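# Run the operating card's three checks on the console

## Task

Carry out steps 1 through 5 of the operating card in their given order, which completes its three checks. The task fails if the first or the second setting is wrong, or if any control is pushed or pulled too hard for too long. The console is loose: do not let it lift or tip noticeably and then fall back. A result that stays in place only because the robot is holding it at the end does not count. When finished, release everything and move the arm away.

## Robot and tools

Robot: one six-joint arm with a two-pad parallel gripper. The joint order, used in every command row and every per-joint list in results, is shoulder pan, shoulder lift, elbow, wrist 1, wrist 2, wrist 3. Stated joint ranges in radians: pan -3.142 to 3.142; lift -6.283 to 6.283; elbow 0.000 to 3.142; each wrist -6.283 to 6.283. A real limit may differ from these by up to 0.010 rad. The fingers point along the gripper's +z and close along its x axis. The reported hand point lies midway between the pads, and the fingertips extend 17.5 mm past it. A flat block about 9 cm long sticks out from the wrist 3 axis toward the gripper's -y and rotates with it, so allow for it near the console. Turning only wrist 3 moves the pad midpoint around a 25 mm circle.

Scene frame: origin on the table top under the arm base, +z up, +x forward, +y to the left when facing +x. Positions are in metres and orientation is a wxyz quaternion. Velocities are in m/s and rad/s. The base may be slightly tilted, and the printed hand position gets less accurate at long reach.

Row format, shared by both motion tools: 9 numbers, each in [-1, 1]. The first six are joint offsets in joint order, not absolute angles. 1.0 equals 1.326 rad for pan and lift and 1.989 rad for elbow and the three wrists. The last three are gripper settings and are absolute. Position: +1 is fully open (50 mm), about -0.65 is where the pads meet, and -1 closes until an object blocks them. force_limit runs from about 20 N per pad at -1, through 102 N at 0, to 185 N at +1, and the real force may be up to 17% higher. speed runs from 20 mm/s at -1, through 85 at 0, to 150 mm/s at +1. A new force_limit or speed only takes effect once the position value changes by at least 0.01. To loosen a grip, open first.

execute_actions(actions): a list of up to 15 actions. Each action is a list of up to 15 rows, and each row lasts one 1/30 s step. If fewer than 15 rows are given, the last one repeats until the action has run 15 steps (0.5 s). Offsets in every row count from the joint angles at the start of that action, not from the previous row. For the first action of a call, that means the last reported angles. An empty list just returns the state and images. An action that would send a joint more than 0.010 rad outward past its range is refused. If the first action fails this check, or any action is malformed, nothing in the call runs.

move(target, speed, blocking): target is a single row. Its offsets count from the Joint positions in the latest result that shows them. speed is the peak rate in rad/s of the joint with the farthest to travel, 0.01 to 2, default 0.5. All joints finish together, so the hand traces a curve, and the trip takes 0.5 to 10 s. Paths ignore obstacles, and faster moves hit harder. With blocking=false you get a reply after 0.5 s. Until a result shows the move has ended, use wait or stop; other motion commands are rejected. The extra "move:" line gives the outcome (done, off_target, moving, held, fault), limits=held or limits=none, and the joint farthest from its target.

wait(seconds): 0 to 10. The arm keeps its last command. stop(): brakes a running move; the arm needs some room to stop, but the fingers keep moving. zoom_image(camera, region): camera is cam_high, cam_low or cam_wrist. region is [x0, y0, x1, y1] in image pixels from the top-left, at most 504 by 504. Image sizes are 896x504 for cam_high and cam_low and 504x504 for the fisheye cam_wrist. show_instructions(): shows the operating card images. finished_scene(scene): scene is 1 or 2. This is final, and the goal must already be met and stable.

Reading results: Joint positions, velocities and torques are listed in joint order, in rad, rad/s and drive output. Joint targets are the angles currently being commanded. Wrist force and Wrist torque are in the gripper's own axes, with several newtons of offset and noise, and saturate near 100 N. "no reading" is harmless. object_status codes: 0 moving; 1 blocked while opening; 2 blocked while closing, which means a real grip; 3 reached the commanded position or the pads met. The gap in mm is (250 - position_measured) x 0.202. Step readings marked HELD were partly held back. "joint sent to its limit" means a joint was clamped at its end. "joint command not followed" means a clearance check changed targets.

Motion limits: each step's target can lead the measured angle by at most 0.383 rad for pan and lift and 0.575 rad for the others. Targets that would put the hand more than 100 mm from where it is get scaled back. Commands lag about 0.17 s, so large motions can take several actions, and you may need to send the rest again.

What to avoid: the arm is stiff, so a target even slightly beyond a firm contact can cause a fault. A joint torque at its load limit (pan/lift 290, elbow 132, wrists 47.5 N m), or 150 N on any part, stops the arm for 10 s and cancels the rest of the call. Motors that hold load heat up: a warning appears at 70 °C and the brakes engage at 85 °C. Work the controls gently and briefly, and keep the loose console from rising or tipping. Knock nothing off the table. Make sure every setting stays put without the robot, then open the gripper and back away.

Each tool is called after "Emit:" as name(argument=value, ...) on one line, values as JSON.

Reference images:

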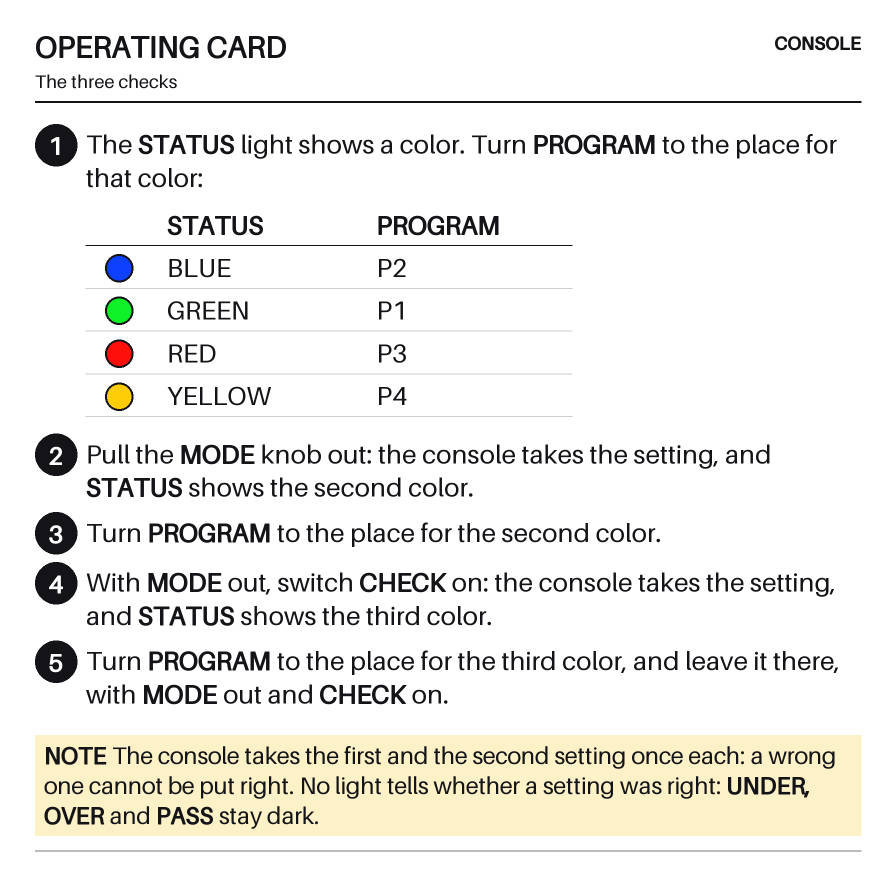

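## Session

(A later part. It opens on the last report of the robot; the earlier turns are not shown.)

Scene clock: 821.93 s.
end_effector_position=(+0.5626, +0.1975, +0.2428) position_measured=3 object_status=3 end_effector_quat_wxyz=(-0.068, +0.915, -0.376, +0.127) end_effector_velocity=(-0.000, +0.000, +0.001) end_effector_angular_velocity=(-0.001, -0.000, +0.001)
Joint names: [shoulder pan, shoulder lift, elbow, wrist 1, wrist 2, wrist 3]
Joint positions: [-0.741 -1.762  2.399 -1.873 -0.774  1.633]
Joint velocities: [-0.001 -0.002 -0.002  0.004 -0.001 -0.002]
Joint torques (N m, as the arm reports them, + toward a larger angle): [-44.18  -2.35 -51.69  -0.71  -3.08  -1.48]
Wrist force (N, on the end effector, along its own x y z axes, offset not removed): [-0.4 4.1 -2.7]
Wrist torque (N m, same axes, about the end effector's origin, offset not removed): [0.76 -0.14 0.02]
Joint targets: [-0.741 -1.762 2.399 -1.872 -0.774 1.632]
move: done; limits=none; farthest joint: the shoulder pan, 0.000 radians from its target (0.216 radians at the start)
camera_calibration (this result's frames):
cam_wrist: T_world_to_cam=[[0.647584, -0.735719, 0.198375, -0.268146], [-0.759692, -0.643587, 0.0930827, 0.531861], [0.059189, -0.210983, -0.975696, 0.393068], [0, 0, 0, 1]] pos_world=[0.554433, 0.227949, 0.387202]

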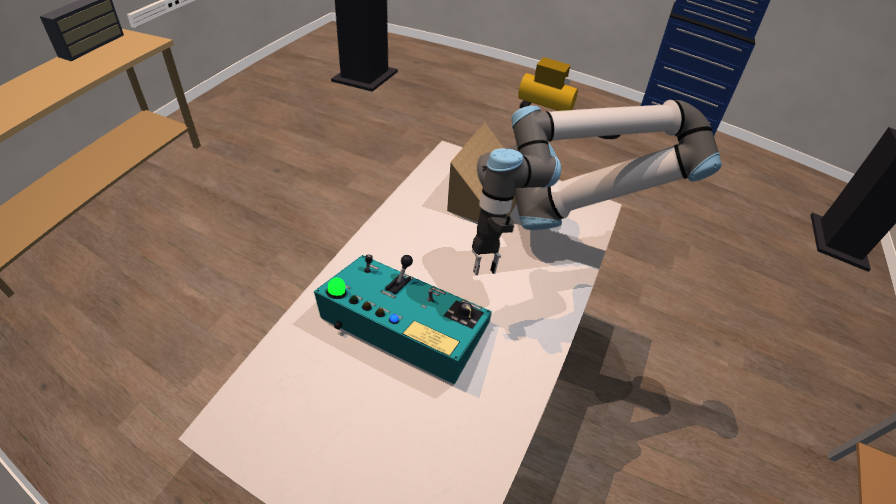

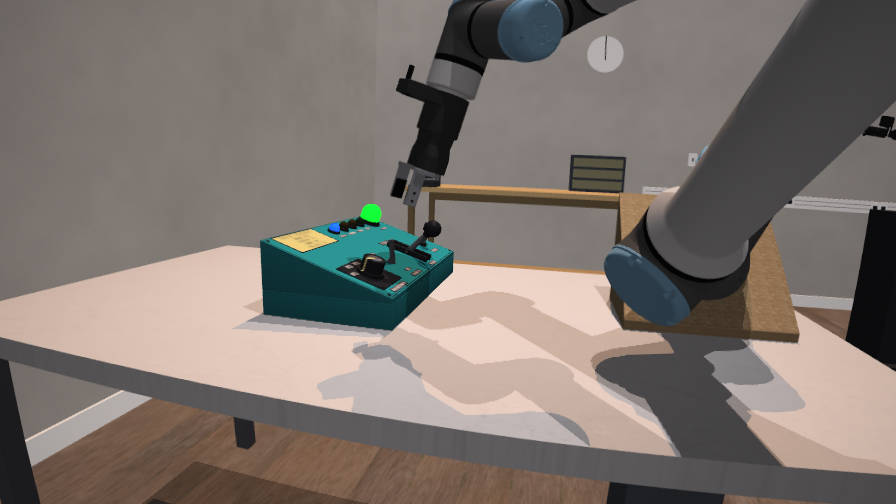

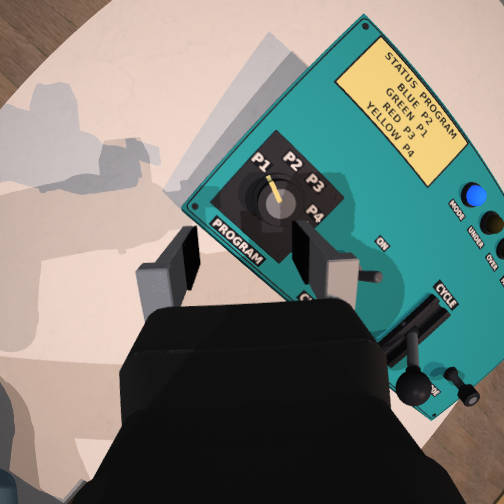

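Emit:
execute_actions(actions=[])

Scene clock: 873.57 s.
end_effector_position=(+0.5626, +0.1975, +0.2429) position_measured=3 object_status=3 end_effector_quat_wxyz=(-0.068, +0.915, -0.376, +0.127) end_effector_velocity=(+0.001, -0.000, +0.001) end_effector_angular_velocity=(-0.001, -0.001, -0.001)
Joint names: [shoulder pan, shoulder lift, elbow, wrist 1, wrist 2, wrist 3]
Joint positions: [-0.741 -1.762  2.399 -1.872 -0.774  1.632]
Joint velocities: [-0.001  0.001 -0.002 -0.    -0.     0.001]
Joint torques (N m, as the arm reports them, + toward a larger angle): [-44.07  -2.85 -50.25  -0.97  -3.    -1.57]
Wrist force (N, on the end effector, along its own x y z axes, offset not removed): [-0.9 0.4 -1.9]
Wrist torque (N m, same axes, about the end effector's origin, offset not removed): [0.20 -0.03 -0.08]
Joint targets: [-0.741 -1.762 2.399 -1.872 -0.774 1.632]
camera_calibration (this result's frames):
cam_wrist: T_world_to_cam=[[0.647593, -0.735713, 0.19837, -0.268107], [-0.759683, -0.643601, 0.0930568, 0.531839], [0.0592081, -0.210961, -0.9757, 0.39313], [0, 0, 0, 1]] pos_world=[0.554377, 0.227978, 0.38727]

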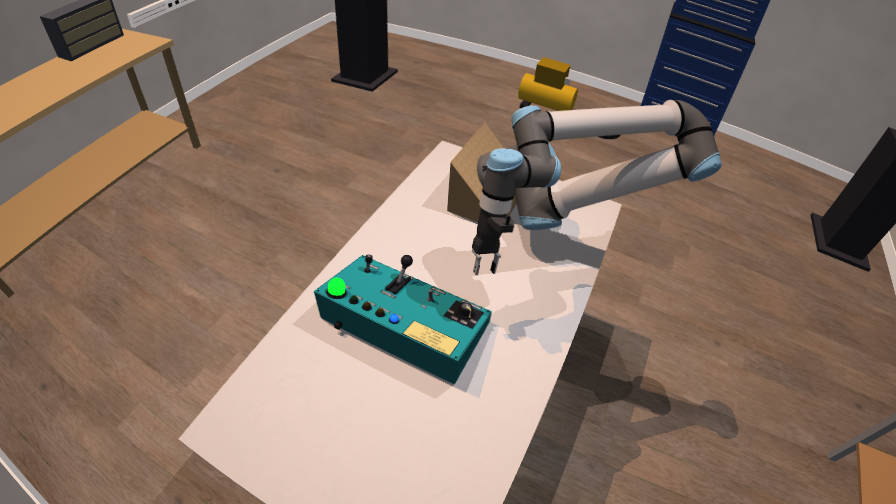

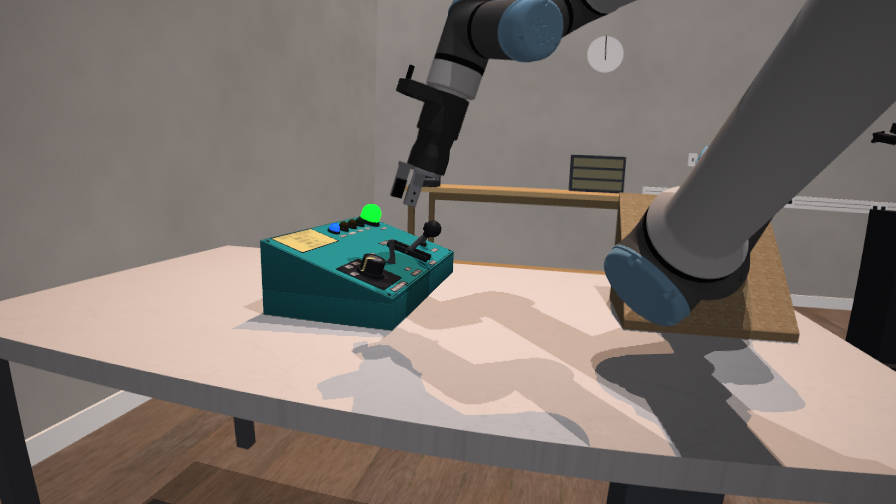

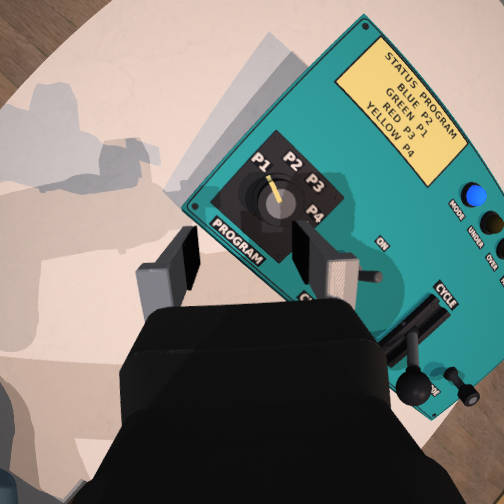

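Emit:
finished_scene(scene=1)

The scene is finished: the task was done.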